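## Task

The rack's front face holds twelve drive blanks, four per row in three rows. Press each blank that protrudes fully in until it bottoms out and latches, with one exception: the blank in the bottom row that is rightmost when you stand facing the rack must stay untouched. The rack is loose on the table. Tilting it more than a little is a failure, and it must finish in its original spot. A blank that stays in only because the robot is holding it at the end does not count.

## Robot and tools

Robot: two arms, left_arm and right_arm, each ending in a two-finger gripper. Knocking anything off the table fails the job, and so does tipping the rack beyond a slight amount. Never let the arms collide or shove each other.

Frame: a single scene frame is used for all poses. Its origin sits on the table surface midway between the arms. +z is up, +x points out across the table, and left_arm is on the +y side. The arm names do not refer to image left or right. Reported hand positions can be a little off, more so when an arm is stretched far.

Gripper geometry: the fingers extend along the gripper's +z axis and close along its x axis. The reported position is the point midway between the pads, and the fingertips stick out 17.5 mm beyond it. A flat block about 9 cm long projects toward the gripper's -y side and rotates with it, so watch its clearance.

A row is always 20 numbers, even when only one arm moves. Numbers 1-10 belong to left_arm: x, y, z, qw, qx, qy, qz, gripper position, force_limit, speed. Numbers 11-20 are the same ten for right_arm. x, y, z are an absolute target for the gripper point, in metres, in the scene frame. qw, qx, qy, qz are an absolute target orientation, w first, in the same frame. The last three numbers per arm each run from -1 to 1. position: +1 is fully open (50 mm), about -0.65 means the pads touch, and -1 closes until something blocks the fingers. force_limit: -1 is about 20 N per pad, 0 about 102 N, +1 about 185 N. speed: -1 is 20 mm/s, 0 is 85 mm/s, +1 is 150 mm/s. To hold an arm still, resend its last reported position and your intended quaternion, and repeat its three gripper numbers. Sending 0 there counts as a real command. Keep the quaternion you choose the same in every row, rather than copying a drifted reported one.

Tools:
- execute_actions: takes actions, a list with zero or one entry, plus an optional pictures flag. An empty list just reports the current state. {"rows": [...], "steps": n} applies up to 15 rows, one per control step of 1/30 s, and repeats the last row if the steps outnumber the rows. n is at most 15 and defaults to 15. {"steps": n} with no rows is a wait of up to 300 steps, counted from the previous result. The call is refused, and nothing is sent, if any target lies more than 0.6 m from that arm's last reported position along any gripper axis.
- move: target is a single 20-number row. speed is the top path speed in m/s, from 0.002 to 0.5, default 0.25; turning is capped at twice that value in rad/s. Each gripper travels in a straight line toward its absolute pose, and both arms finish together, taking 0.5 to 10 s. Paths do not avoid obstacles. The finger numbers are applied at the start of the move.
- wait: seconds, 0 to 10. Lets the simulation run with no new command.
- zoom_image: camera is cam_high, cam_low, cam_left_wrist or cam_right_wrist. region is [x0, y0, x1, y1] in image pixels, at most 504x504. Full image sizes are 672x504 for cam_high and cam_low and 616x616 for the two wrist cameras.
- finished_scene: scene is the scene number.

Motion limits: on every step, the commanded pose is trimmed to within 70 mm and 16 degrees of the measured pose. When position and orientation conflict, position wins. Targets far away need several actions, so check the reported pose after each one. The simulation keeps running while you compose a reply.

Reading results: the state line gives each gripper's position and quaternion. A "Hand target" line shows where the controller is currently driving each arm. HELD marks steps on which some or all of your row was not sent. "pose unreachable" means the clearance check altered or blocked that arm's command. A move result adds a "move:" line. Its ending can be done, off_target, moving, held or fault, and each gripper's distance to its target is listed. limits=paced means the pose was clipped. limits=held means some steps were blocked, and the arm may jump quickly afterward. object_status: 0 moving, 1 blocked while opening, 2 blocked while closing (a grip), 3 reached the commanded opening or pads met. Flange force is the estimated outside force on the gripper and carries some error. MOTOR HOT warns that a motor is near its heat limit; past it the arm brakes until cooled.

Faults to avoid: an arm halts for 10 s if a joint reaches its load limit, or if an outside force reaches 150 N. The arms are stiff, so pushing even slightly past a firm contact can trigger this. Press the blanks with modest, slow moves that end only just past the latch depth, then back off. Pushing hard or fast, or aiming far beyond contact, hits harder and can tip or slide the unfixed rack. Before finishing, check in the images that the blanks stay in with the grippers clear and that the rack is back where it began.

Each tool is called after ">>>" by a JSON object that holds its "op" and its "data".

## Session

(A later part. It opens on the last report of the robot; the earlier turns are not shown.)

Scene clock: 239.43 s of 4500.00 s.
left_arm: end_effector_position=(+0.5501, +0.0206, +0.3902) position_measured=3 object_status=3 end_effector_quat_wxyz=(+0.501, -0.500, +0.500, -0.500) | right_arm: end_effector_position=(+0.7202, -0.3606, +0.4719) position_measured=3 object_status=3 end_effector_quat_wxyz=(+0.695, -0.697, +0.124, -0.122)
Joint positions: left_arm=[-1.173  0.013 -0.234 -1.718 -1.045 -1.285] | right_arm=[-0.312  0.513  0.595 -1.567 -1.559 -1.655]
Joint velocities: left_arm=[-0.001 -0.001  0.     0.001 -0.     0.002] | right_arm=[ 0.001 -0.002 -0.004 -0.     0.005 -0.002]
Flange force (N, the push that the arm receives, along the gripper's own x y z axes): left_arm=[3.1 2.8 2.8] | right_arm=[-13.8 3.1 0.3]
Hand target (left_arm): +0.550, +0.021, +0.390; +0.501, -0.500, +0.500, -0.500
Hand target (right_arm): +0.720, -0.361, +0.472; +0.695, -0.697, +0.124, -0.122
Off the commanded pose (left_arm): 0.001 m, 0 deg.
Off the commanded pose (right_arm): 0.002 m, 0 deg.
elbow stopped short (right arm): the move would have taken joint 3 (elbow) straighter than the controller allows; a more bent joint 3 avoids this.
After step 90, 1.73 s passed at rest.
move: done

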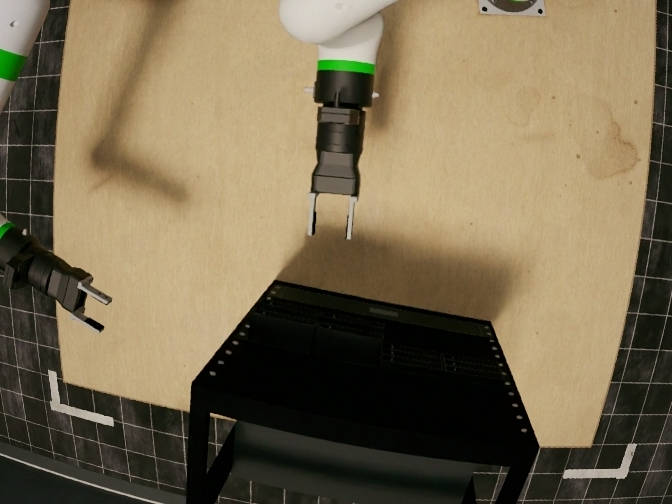

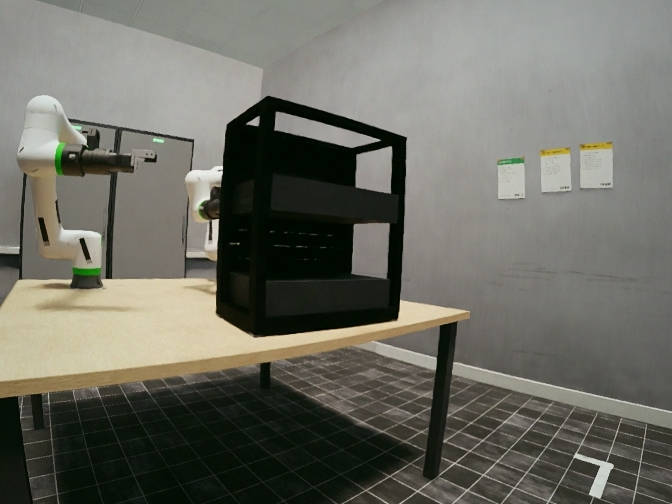

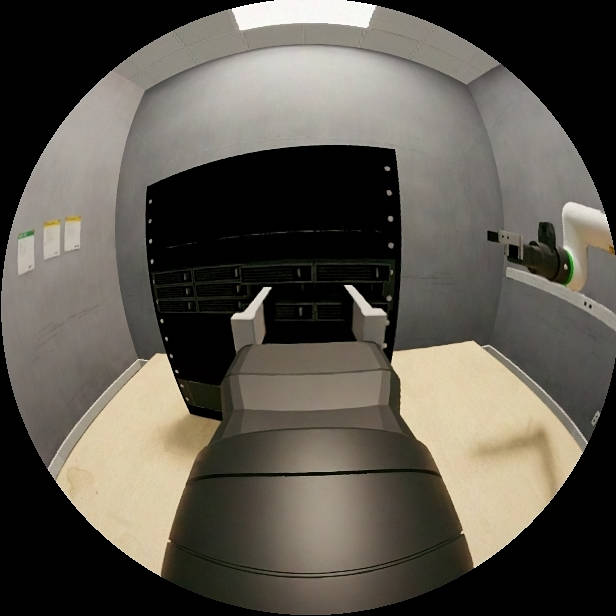

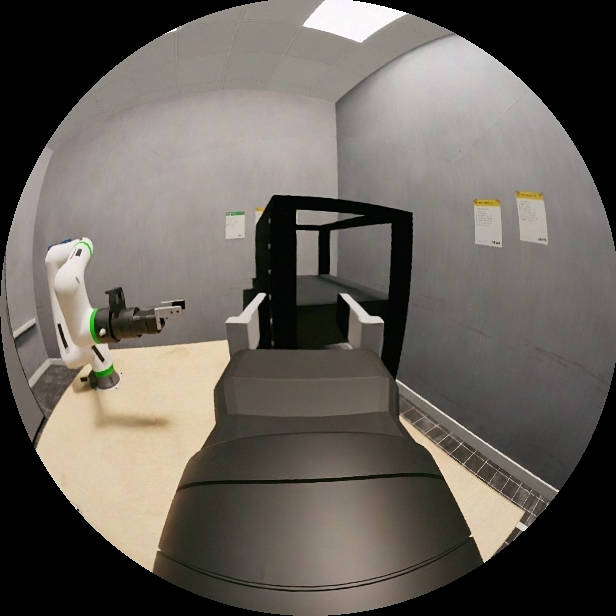

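>>> {"op": "zoom_image", "data": {"camera": "cam_right_wrist", "region": [220, 180, 430, 360]}}

>>> {"op": "zoom_image", "data": {"camera": "cam_left_wrist", "region": [140, 220, 420, 350]}}

Region (220, 180, 430, 360) of cam_right_wrist's 616x616 image, scaled by 2.400, with more detail than that image has; it fills the top 432 rows of this view, and the rest is white.

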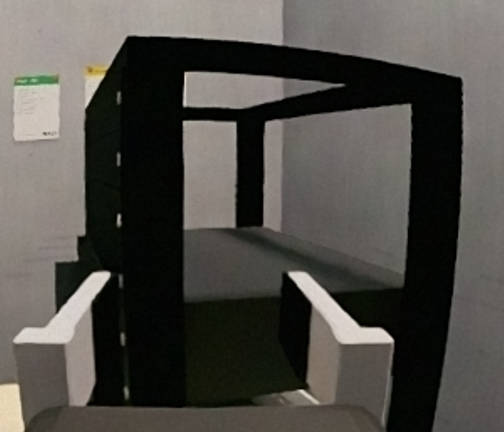

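Region (140, 220, 420, 350) of cam_left_wrist's 616x616 image, scaled by 1.800, with more detail than that image has; it fills the top 234 rows of this view, and the rest is white.

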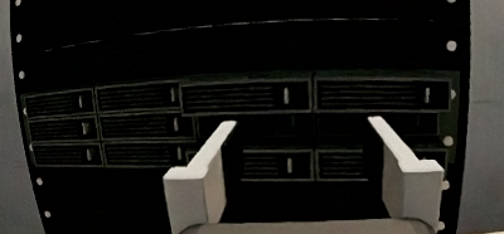

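>>> {"op": "move", "data": {"target": [0.55, 0.02, 0.39, 0.5, -0.5, 0.5, -0.5, 1, 0, 0, 0.755, -0.23, 0.45, 0.7065, -0.7065, 0.0308, -0.0308, 1, 0, 0], "speed": 0.2}}

Scene clock: 267.03 s of 4500.00 s.
left_arm: end_effector_position=(+0.5500, +0.0200, +0.3900) position_measured=3 object_status=3 end_effector_quat_wxyz=(+0.500, -0.500, +0.500, -0.500) | right_arm: end_effector_position=(+0.7549, -0.2300, +0.4503) position_measured=3 object_status=3 end_effector_quat_wxyz=(+0.706, -0.706, +0.031, -0.031)
Joint positions: left_arm=[-1.173  0.014 -0.234 -1.718 -1.044 -1.284] | right_arm=[-0.115  0.765  0.935 -1.58  -1.623 -1.742]
Joint velocities: left_arm=[-0.001  0.    -0.     0.001 -0.     0.   ] | right_arm=[ 0.001  0.004  0.007 -0.    -0.002 -0.003]
Flange force (N, the push that the arm receives, along the gripper's own x y z axes): left_arm=[2.0 2.1 3.1] | right_arm=[-23.2 5.3 2.0]
Hand target (left_arm): +0.550, +0.020, +0.390; +0.500, -0.500, +0.500, -0.500
Hand target (right_arm): +0.755, -0.230, +0.450; +0.706, -0.706, +0.031, -0.030
Off the commanded pose (left_arm): 0.000 m, 0 deg.
Off the commanded pose (right_arm): 0.000 m, 0 deg.
After step 90, 23.43 s passed at rest.
move: done

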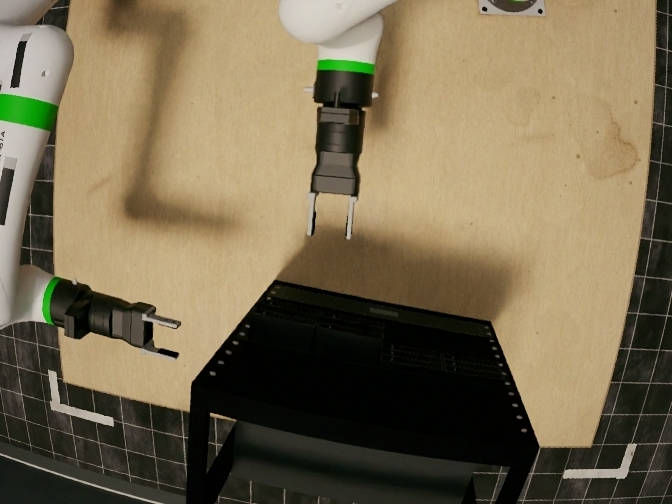

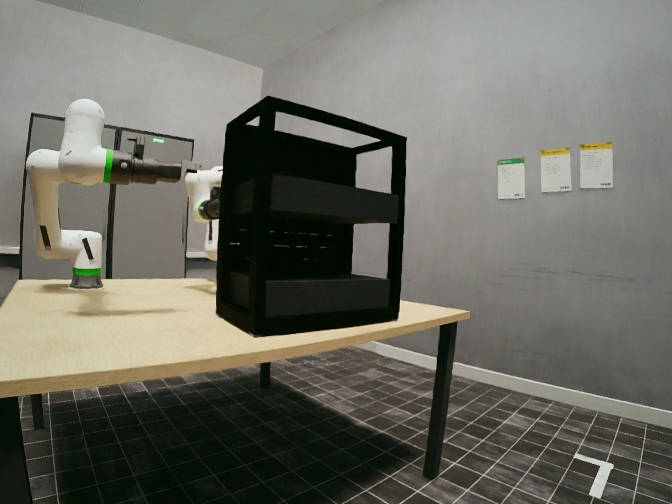

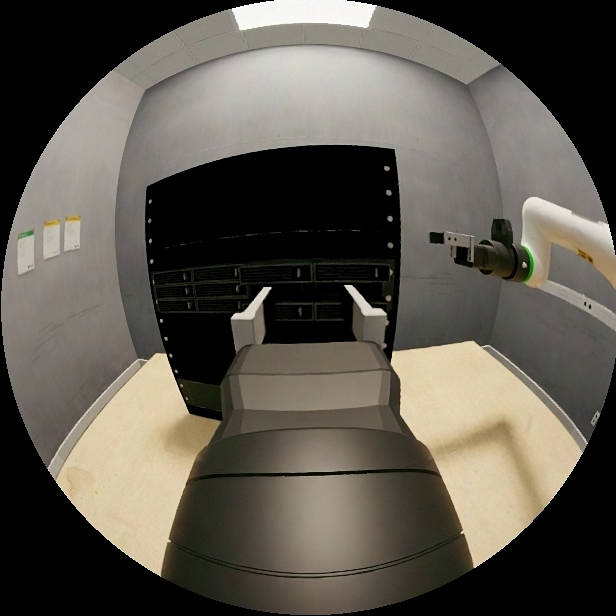

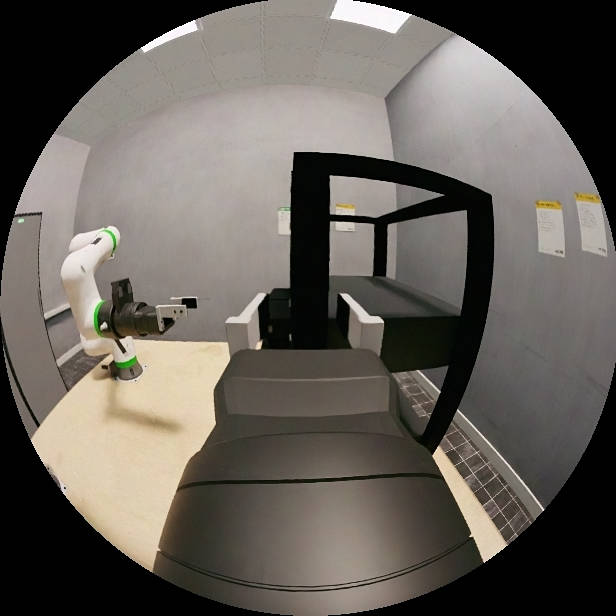

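>>> {"op": "move", "data": {"target": [0.55, 0.02, 0.39, 0.5, -0.5, 0.5, -0.5, 1, 0, 0, 0.764, -0.17, 0.45, 0.7065, -0.7065, 0.0308, -0.0308, 1, 0, 0], "speed": 0.1}}

>>> {"op": "zoom_image", "data": {"camera": "cam_right_wrist", "region": [200, 180, 420, 360]}}

Scene clock: 273.03 s of 4500.00 s.
left_arm: end_effector_position=(+0.5500, +0.0200, +0.3900) position_measured=3 object_status=3 end_effector_quat_wxyz=(+0.500, -0.500, +0.500, -0.500) | right_arm: end_effector_position=(+0.7639, -0.1702, +0.4501) position_measured=3 object_status=3 end_effector_quat_wxyz=(+0.706, -0.706, +0.031, -0.031)
Joint positions: left_arm=[-1.173  0.014 -0.234 -1.718 -1.044 -1.284] | right_arm=[-0.029  0.775  0.95  -1.565 -1.539 -1.747]
Joint velocities: left_arm=[ 0.002  0.001  0.    -0.001  0.    -0.001] | right_arm=[ 0.001 -0.     0.001  0.     0.001  0.002]
Flange force (N, the push that the arm receives, along the gripper's own x y z axes): left_arm=[1.6 1.9 2.7] | right_arm=[-12.6 1.1 -1.9]
Hand target (left_arm): +0.550, +0.020, +0.390; +0.500, -0.500, +0.500, -0.500
Hand target (right_arm): +0.764, -0.170, +0.450; +0.706, -0.706, +0.031, -0.031
Off the commanded pose (left_arm): 0.000 m, 0 deg.
Off the commanded pose (right_arm): 0.000 m, 0 deg.
After step 90, 2.00 s passed at rest.
move: done

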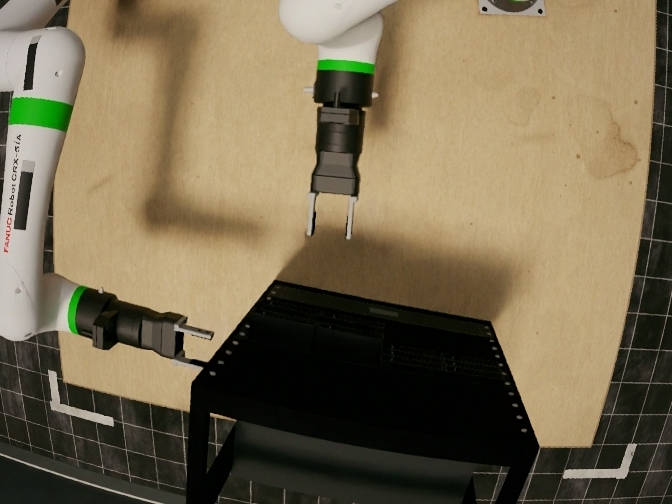

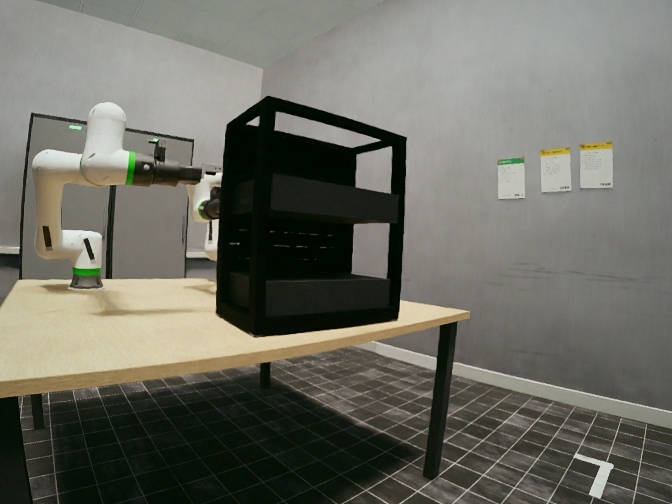

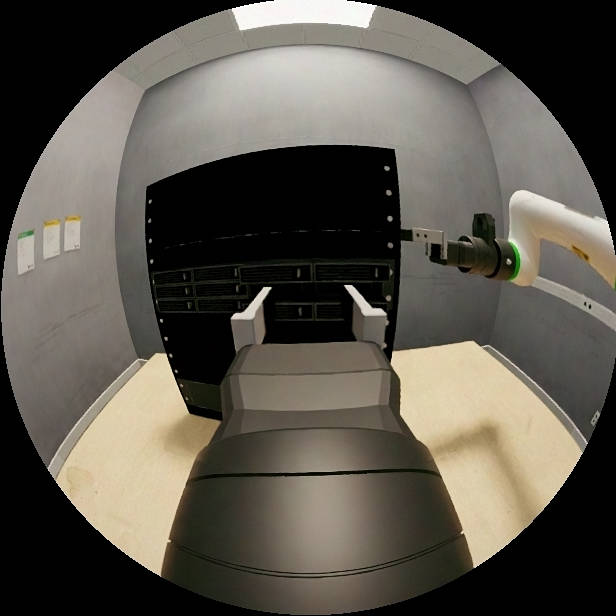

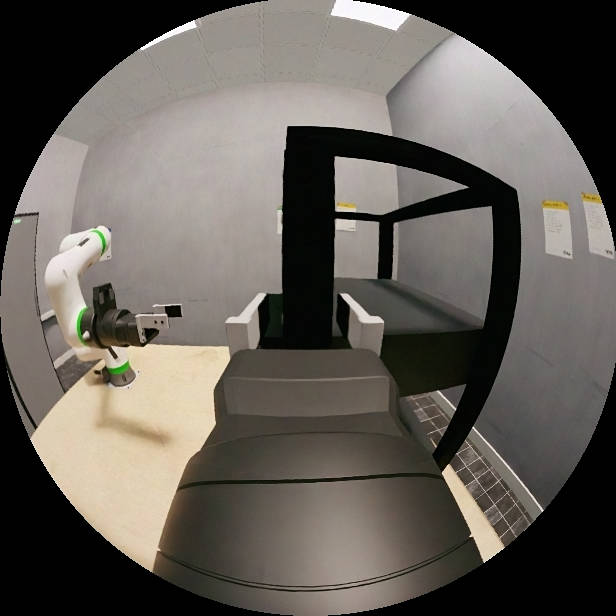

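Region (200, 180, 420, 360) of cam_right_wrist's 616x616 image, scaled by 2.291, with more detail than that image has; it fills the top 412 rows of this view, and the rest is white.

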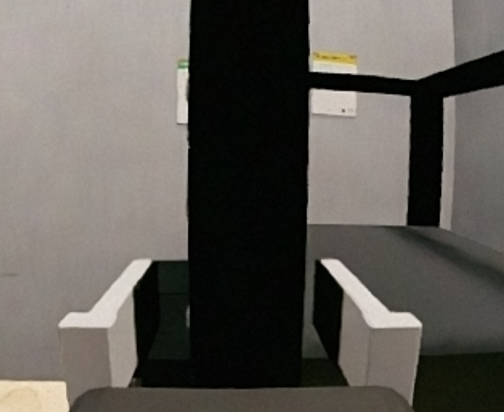

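>>> {"op": "move", "data": {"target": [0.55, 0.02, 0.39, 0.5, -0.5, 0.5, -0.5, 1, 0, 0, 0.7707, -0.135, 0.45, 0.7065, -0.7065, 0.0308, -0.0308, 1, 0, 0], "speed": 0.04}}

>>> {"op": "zoom_image", "data": {"camera": "cam_right_wrist", "region": [200, 180, 420, 360]}}

Scene clock: 282.03 s of 4500.00 s.
left_arm: end_effector_position=(+0.5500, +0.0200, +0.3900) position_measured=3 object_status=3 end_effector_quat_wxyz=(+0.500, -0.500, +0.500, -0.500) | right_arm: end_effector_position=(+0.7707, -0.1351, +0.4501) position_measured=3 object_status=3 end_effector_quat_wxyz=(+0.706, -0.706, +0.031, -0.031)
Joint positions: left_arm=[-1.173  0.014 -0.234 -1.718 -1.044 -1.284] | right_arm=[ 0.02   0.792  0.979 -1.556 -1.491 -1.758]
Joint velocities: left_arm=[ 0.001  0.001  0.    -0.     0.    -0.   ] | right_arm=[0.002 0.    0.001 0.    0.002 0.001]
Flange force (N, the push that the arm receives, along the gripper's own x y z axes): left_arm=[2.2 1.8 2.7] | right_arm=[-19.9 1.3 -0.5]
Hand target (left_arm): +0.550, +0.020, +0.390; +0.500, -0.500, +0.500, -0.500
Hand target (right_arm): +0.771, -0.135, +0.450; +0.706, -0.706, +0.031, -0.031
Off the commanded pose (left_arm): 0.000 m, 0 deg.
Off the commanded pose (right_arm): 0.000 m, 0 deg.
After step 90, 4.80 s passed at rest.
move: done

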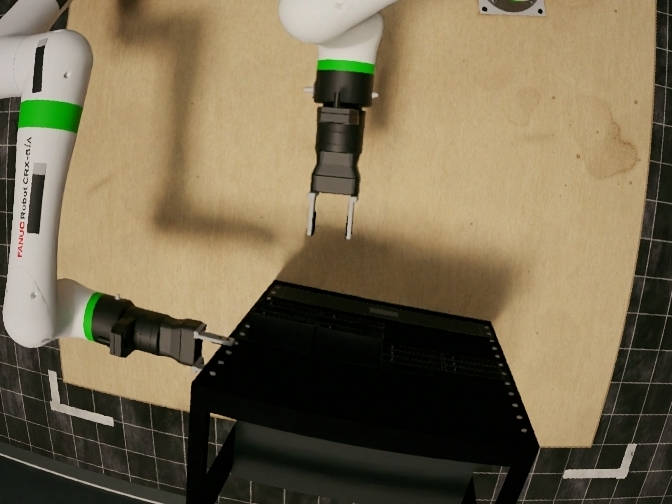

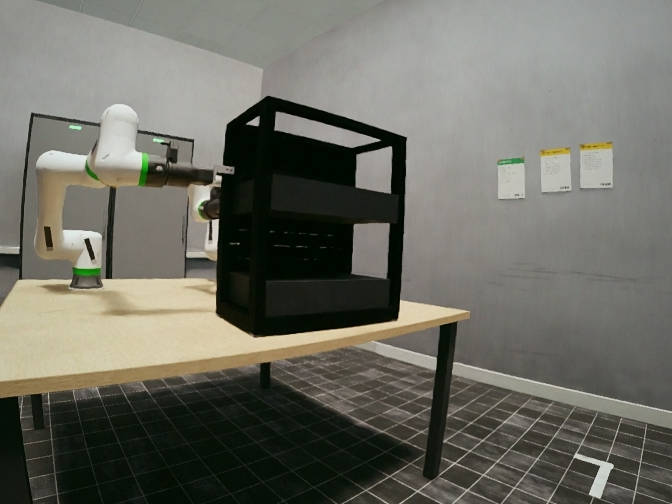

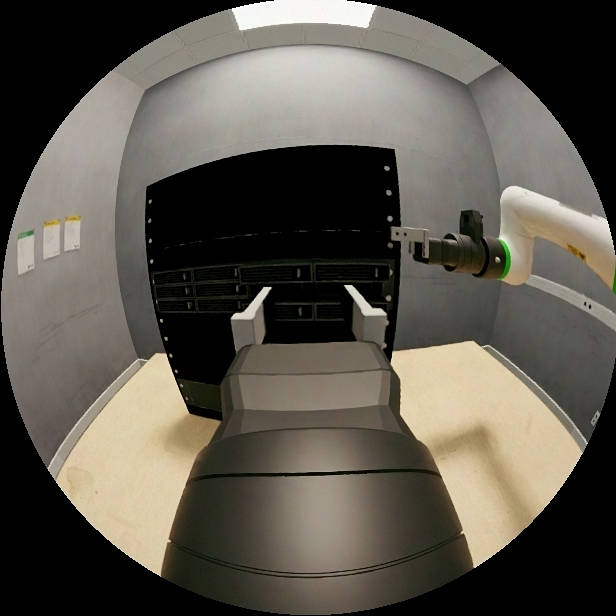

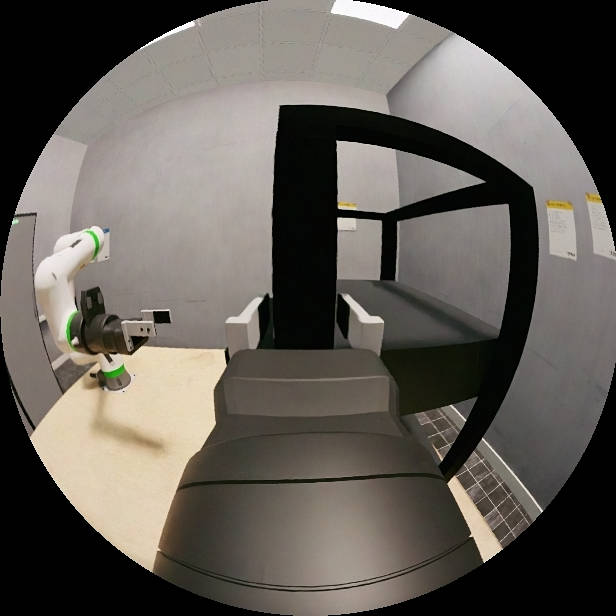

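Region (200, 180, 420, 360) of cam_right_wrist's 616x616 image, scaled by 2.291, with more detail than that image has; it fills the top 412 rows of this view, and the rest is white.

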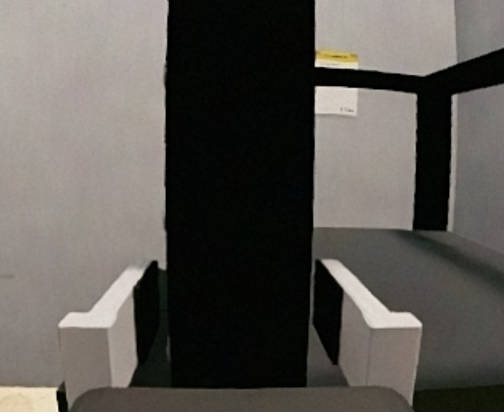

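>>> {"op": "move", "data": {"target": [0.55, 0.02, 0.39, 0.5, -0.5, 0.5, -0.5, 1, 0, 0, 0.7734, -0.115, 0.45, 0.7065, -0.7065, 0.0308, -0.0308, 1, 0, 0], "speed": 0.04}}

>>> {"op": "zoom_image", "data": {"camera": "cam_right_wrist", "region": [200, 180, 420, 360]}}

>>> {"op": "zoom_image", "data": {"camera": "cam_left_wrist", "region": [300, 190, 480, 330]}}

Scene clock: 288.50 s of 4500.00 s.
left_arm: end_effector_position=(+0.5500, +0.0200, +0.3900) position_measured=3 object_status=3 end_effector_quat_wxyz=(+0.500, -0.500, +0.500, -0.500) | right_arm: end_effector_position=(+0.7734, -0.1151, +0.4500) position_measured=3 object_status=3 end_effector_quat_wxyz=(+0.706, -0.706, +0.031, -0.031)
Joint positions: left_arm=[-1.173  0.014 -0.234 -1.718 -1.044 -1.284] | right_arm=[ 0.048  0.801  0.994 -1.55  -1.463 -1.764]
Joint velocities: left_arm=[-0.002 -0.001 -0.     0.     0.     0.001] | right_arm=[0.001 0.001 0.001 0.    0.    0.   ]
Flange force (N, the push that the arm receives, along the gripper's own x y z axes): left_arm=[1.6 2.4 2.3] | right_arm=[-16.5 2.1 -0.4]
Hand target (left_arm): +0.550, +0.020, +0.390; +0.500, -0.500, +0.500, -0.500
Hand target (right_arm): +0.773, -0.115, +0.450; +0.706, -0.706, +0.031, -0.031
Off the commanded pose (left_arm): 0.000 m, 0 deg.
Off the commanded pose (right_arm): 0.000 m, 0 deg.
After step 90, 2.67 s passed at rest.
move: done

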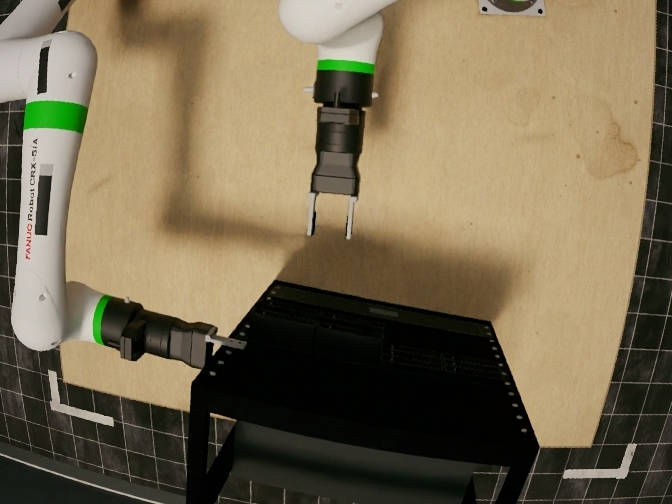

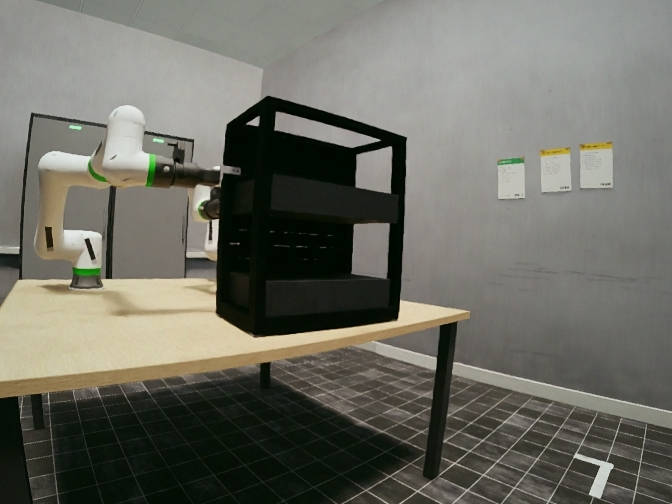

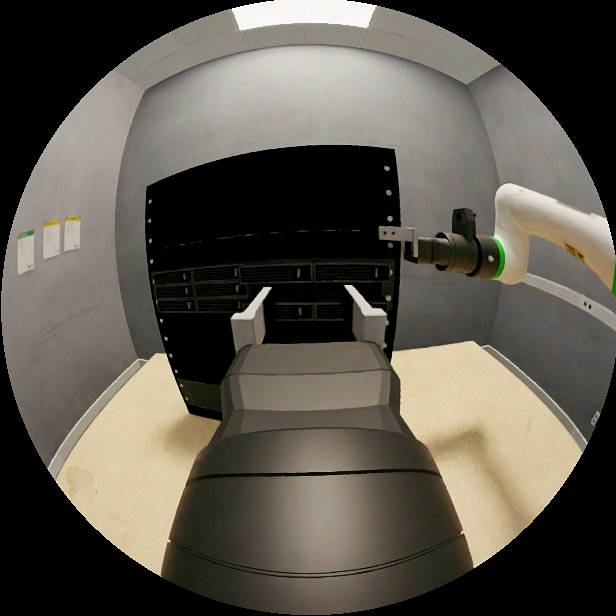

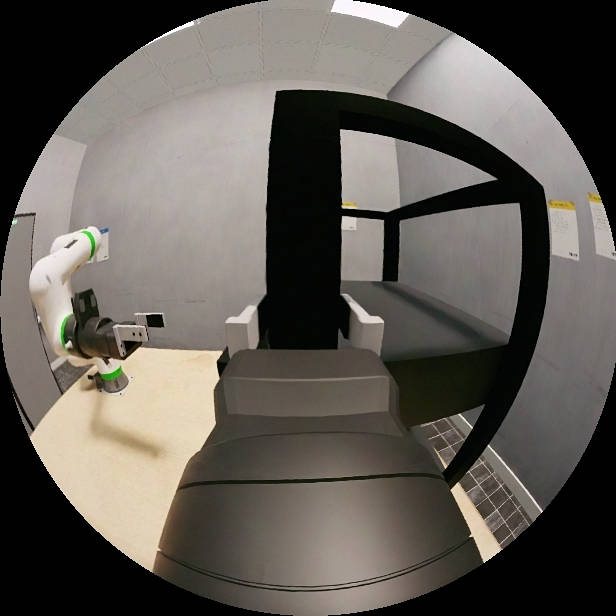

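Region (200, 180, 420, 360) of cam_right_wrist's 616x616 image, scaled by 2.291, with more detail than that image has; it fills the top 412 rows of this view, and the rest is white.

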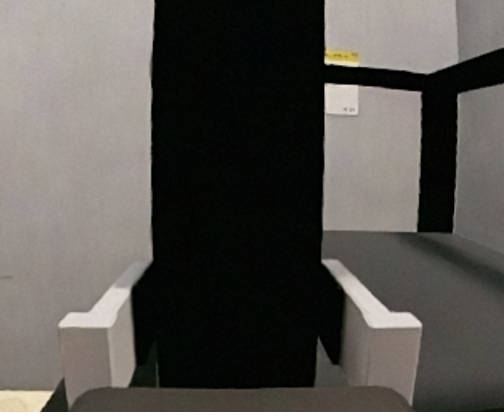

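Region (300, 190, 480, 330) of cam_left_wrist's 616x616 image, scaled by 2.800, with more detail than that image has.

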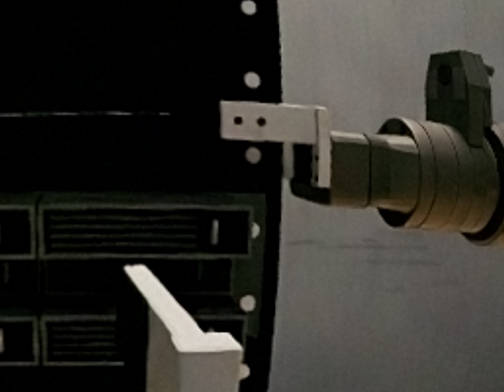

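>>> {"op": "move", "data": {"target": [0.65, -0.03, 0.389, 0.4777, -0.4777, 0.5213, -0.5213, -1, 0, 0.5, 0.7734, -0.115, 0.45, 0.7065, -0.7065, 0.0308, -0.0308, -1, -0.2, -1], "speed": 0.1}}

>>> {"op": "zoom_image", "data": {"camera": "cam_left_wrist", "region": [180, 200, 460, 360]}}

Scene clock: 305.37 s of 4500.00 s.
left_arm: end_effector_position=(+0.6500, -0.0300, +0.3892) position_measured=253 object_status=3 end_effector_quat_wxyz=(+0.478, -0.478, +0.521, -0.521) | right_arm: end_effector_position=(+0.7734, -0.1150, +0.4500) position_measured=46 object_status=2 end_effector_quat_wxyz=(+0.706, -0.706, +0.031, -0.031)
Joint positions: left_arm=[-1.032  0.2   -0.033 -1.793 -0.823 -1.25 ] | right_arm=[ 0.048  0.801  0.994 -1.55  -1.463 -1.765]
Joint velocities: left_arm=[0.001 0.003 0.002 0.001 0.001 0.   ] | right_arm=[ 0.    -0.    -0.    -0.     0.     0.001]
Flange force (N, the push that the arm receives, along the gripper's own x y z axes): left_arm=[2.7 4.0 3.5] | right_arm=[-59.1 3.3 -20.6]
Hand target (left_arm): +0.650, -0.030, +0.389; +0.478, -0.478, +0.521, -0.521
Hand target (right_arm): +0.773, -0.115, +0.450; +0.706, -0.706, +0.031, -0.031
Off the commanded pose (left_arm): 0.000 m, 0 deg.
Off the commanded pose (right_arm): 0.000 m, 0 deg.
After step 90, 12.37 s passed at rest.
move: done

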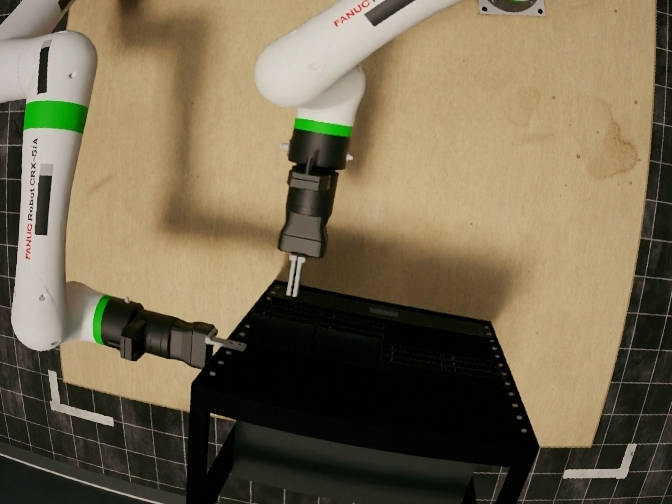

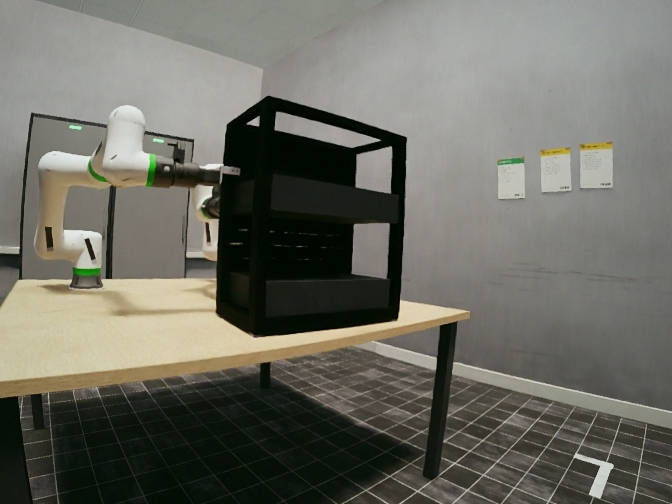

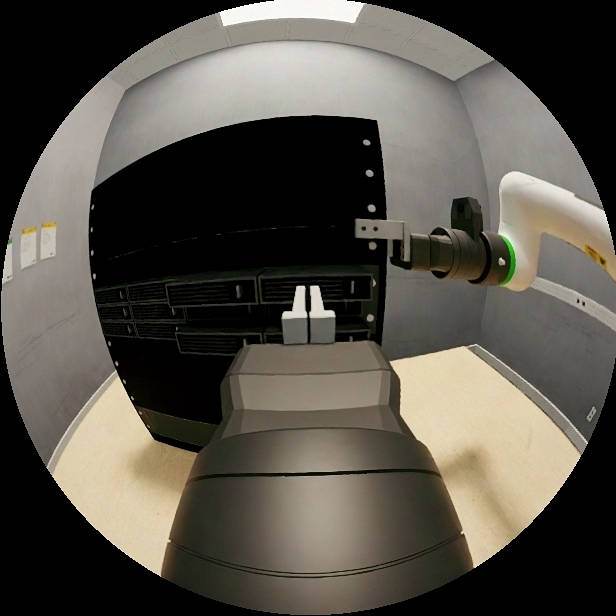

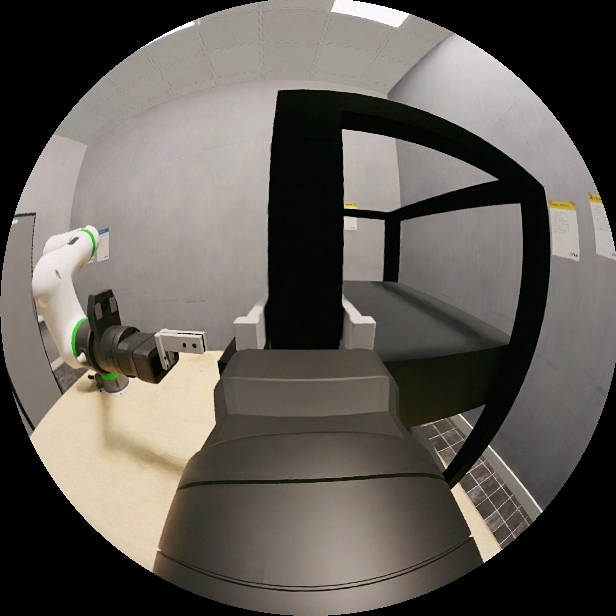

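Region (180, 200, 460, 360) of cam_left_wrist's 616x616 image, scaled by 1.800, with more detail than that image has; it fills the top 288 rows of this view, and the rest is white.

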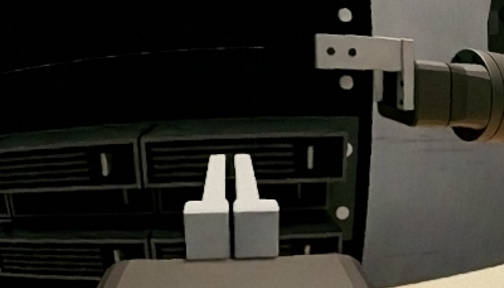

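>>> {"op": "execute_actions", "data": {"actions": [{"rows": [[0.65, -0.03, 0.389, 0.4777, -0.4777, 0.5213, -0.5213, -1, 0, 0.5, 0.7724, -0.1152, 0.45, 0.7065, -0.7065, 0.0308, -0.0308, -1, -0.2, -1]], "steps": 15}], "pictures": false}}

>>> {"op": "execute_actions", "data": {"actions": [{"steps": 20}], "pictures": false}}

Scene clock: 310.87 s of 4500.00 s.
left_arm: end_effector_position=(+0.6501, -0.0300, +0.3890) position_measured=253 object_status=3 end_effector_quat_wxyz=(+0.478, -0.478, +0.521, -0.521) | right_arm: end_effector_position=(+0.7724, -0.1152, +0.4500) position_measured=46 object_status=2 end_effector_quat_wxyz=(+0.706, -0.706, +0.031, -0.031)
Joint positions: left_arm=[-1.032  0.2   -0.033 -1.793 -0.823 -1.25 ] | right_arm=[ 0.048  0.798  0.988 -1.55  -1.463 -1.762]
Joint velocities: left_arm=[ 0.001 -0.001 -0.    -0.001  0.     0.   ] | right_arm=[-0.    -0.002  0.    -0.001 -0.002  0.   ]
Flange force (N, the push that the arm receives, along the gripper's own x y z axes): left_arm=[0.7 2.7 1.7] | right_arm=[-9.4 0.4 14.2]
Hand target (left_arm): +0.650, -0.030, +0.389; +0.478, -0.478, +0.521, -0.521
Hand target (right_arm): +0.772, -0.115, +0.450; +0.706, -0.706, +0.031, -0.031
Off the commanded pose (left_arm): 0.000 m, 0 deg.
Off the commanded pose (right_arm): 0.000 m, 0 deg.
Steps of this call (steps 1 to 90: nothing new was sent; then 2.00 s passed at rest; steps 91 to 105: all 15 steps of this action). Readings (end_effector_position | what the end effector reports):
91: left_arm (+0.6501, -0.0300, +0.3892) | right_arm (+0.7734, -0.1150, +0.4500) | left_arm position_measured=253 object_status=3 | right_arm position_measured=46 object_status=2
92: left_arm (+0.6501, -0.0300, +0.3892) | right_arm (+0.7732, -0.1151, +0.4499) | left_arm position_measured=253 object_status=3 | right_arm position_measured=46 object_status=2
94: left_arm (+0.6501, -0.0300, +0.3892) | right_arm (+0.7729, -0.1151, +0.4499) | left_arm position_measured=253 object_status=3 | right_arm position_measured=46 object_status=2
98: left_arm (+0.6501, -0.0300, +0.3890) | right_arm (+0.7726, -0.1152, +0.4499) | left_arm position_measured=253 object_status=3 | right_arm position_measured=46 object_status=2
105: the state above

Scene clock: 311.53 s of 4500.00 s.
left_arm: end_effector_position=(+0.6500, -0.0300, +0.3890) position_measured=253 object_status=3 end_effector_quat_wxyz=(+0.478, -0.478, +0.521, -0.521) | right_arm: end_effector_position=(+0.7724, -0.1152, +0.4500) position_measured=46 object_status=2 end_effector_quat_wxyz=(+0.706, -0.706, +0.031, -0.031)
Joint positions: left_arm=[-1.032  0.2   -0.033 -1.793 -0.823 -1.25 ] | right_arm=[ 0.048  0.798  0.988 -1.55  -1.463 -1.762]
Joint velocities: left_arm=[ 0.001  0.001  0.001  0.001  0.    -0.001] | right_arm=[-0.     0.     0.     0.    -0.002 -0.   ]
Flange force (N, the push that the arm receives, along the gripper's own x y z axes): left_arm=[0.9 3.3 3.1] | right_arm=[-8.4 2.2 15.7]
Hand target (left_arm): +0.650, -0.030, +0.389; +0.478, -0.478, +0.521, -0.521
Hand target (right_arm): +0.772, -0.115, +0.450; +0.706, -0.706, +0.031, -0.031
Off the commanded pose (left_arm): 0.000 m, 0 deg.
Off the commanded pose (right_arm): 0.000 m, 0 deg.
Steps of this call (steps 1 to 20: nothing new was sent). Readings (end_effector_position | what the end effector reports):
1: left_arm (+0.6501, -0.0300, +0.3890) | right_arm (+0.7724, -0.1152, +0.4500) | left_arm position_measured=253 object_status=3 | right_arm position_measured=46 object_status=2
2: left_arm (+0.6501, -0.0300, +0.3890) | right_arm (+0.7724, -0.1152, +0.4500) | left_arm position_measured=253 object_status=3 | right_arm position_measured=46 object_status=2
4: left_arm (+0.6500, -0.0300, +0.3890) | right_arm (+0.7724, -0.1152, +0.4500) | left_arm position_measured=253 object_status=3 | right_arm position_measured=46 object_status=2
8: left_arm (+0.6500, -0.0301, +0.3890) | right_arm (+0.7724, -0.1152, +0.4500) | left_arm position_measured=253 object_status=3 | right_arm position_measured=46 object_status=2
20: the state above

>>> {"op": "move", "data": {"target": [0.69, -0.0335, 0.389, 0.4777, -0.4777, 0.5213, -0.5213, -1, 0, 0.5, 0.7724, -0.1152, 0.45, 0.7065, -0.7065, 0.0308, -0.0308, -1, -0.2, -1], "speed": 0.05}}

>>> {"op": "zoom_image", "data": {"camera": "cam_left_wrist", "region": [180, 200, 460, 360]}}

>>> {"op": "zoom_image", "data": {"camera": "cam_right_wrist", "region": [100, 260, 300, 420]}}

Scene clock: 324.17 s of 4500.00 s.
left_arm: end_effector_position=(+0.6899, -0.0335, +0.3891) position_measured=253 object_status=3 end_effector_quat_wxyz=(+0.478, -0.478, +0.521, -0.521) | right_arm: end_effector_position=(+0.7724, -0.1152, +0.4500) position_measured=46 object_status=2 end_effector_quat_wxyz=(+0.706, -0.706, +0.031, -0.031)
Joint positions: left_arm=[-0.977  0.268  0.05  -1.802 -0.768 -1.254] | right_arm=[ 0.048  0.798  0.988 -1.55  -1.463 -1.762]
Joint velocities: left_arm=[ 0.002  0.003  0.002  0.001  0.002 -0.002] | right_arm=[-0.     0.002  0.     0.    -0.    -0.001]
Flange force (N, the push that the arm receives, along the gripper's own x y z axes): left_arm=[2.0 -0.2 4.3] | right_arm=[-6.1 0.9 15.8]
Hand target (left_arm): +0.690, -0.034, +0.389; +0.478, -0.478, +0.521, -0.521
Hand target (right_arm): +0.772, -0.115, +0.450; +0.706, -0.706, +0.031, -0.031
Off the commanded pose (left_arm): 0.000 m, 0 deg.
Off the commanded pose (right_arm): 0.000 m, 0 deg.
After step 90, 8.50 s passed at rest.
move: done

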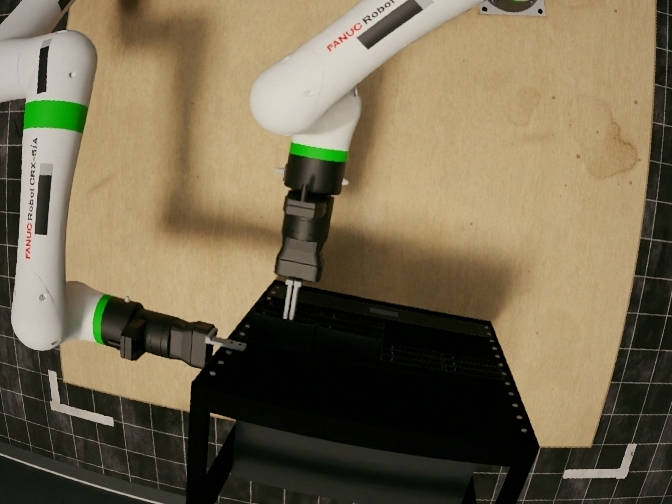

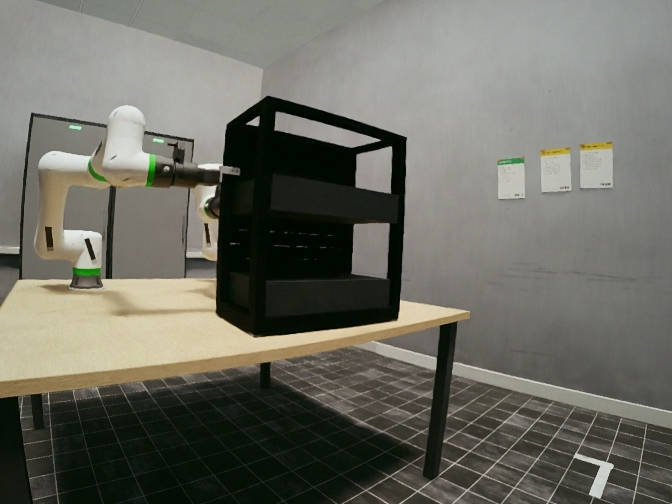

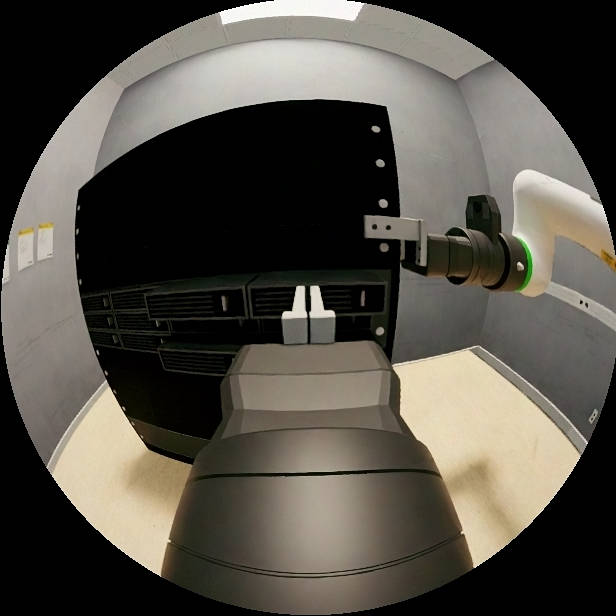

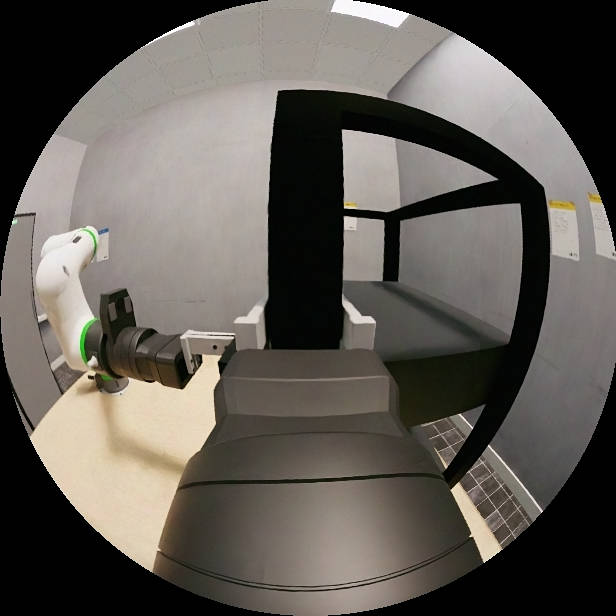

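Region (180, 200, 460, 360) of cam_left_wrist's 616x616 image, scaled by 1.800, with more detail than that image has; it fills the top 288 rows of this view, and the rest is white.

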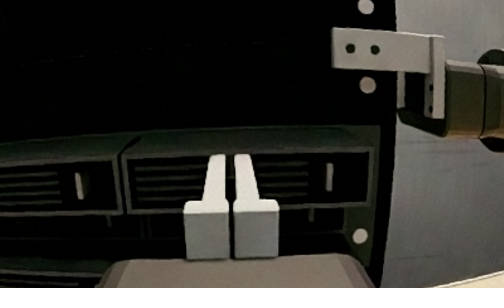

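Region (100, 260, 300, 420) of cam_right_wrist's 616x616 image, scaled by 2.520, with more detail than that image has; it fills the top 403 rows of this view, and the rest is white.

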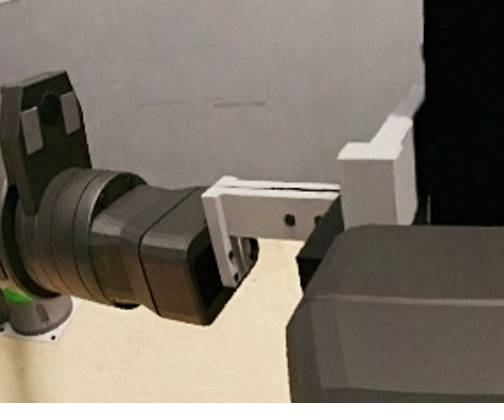

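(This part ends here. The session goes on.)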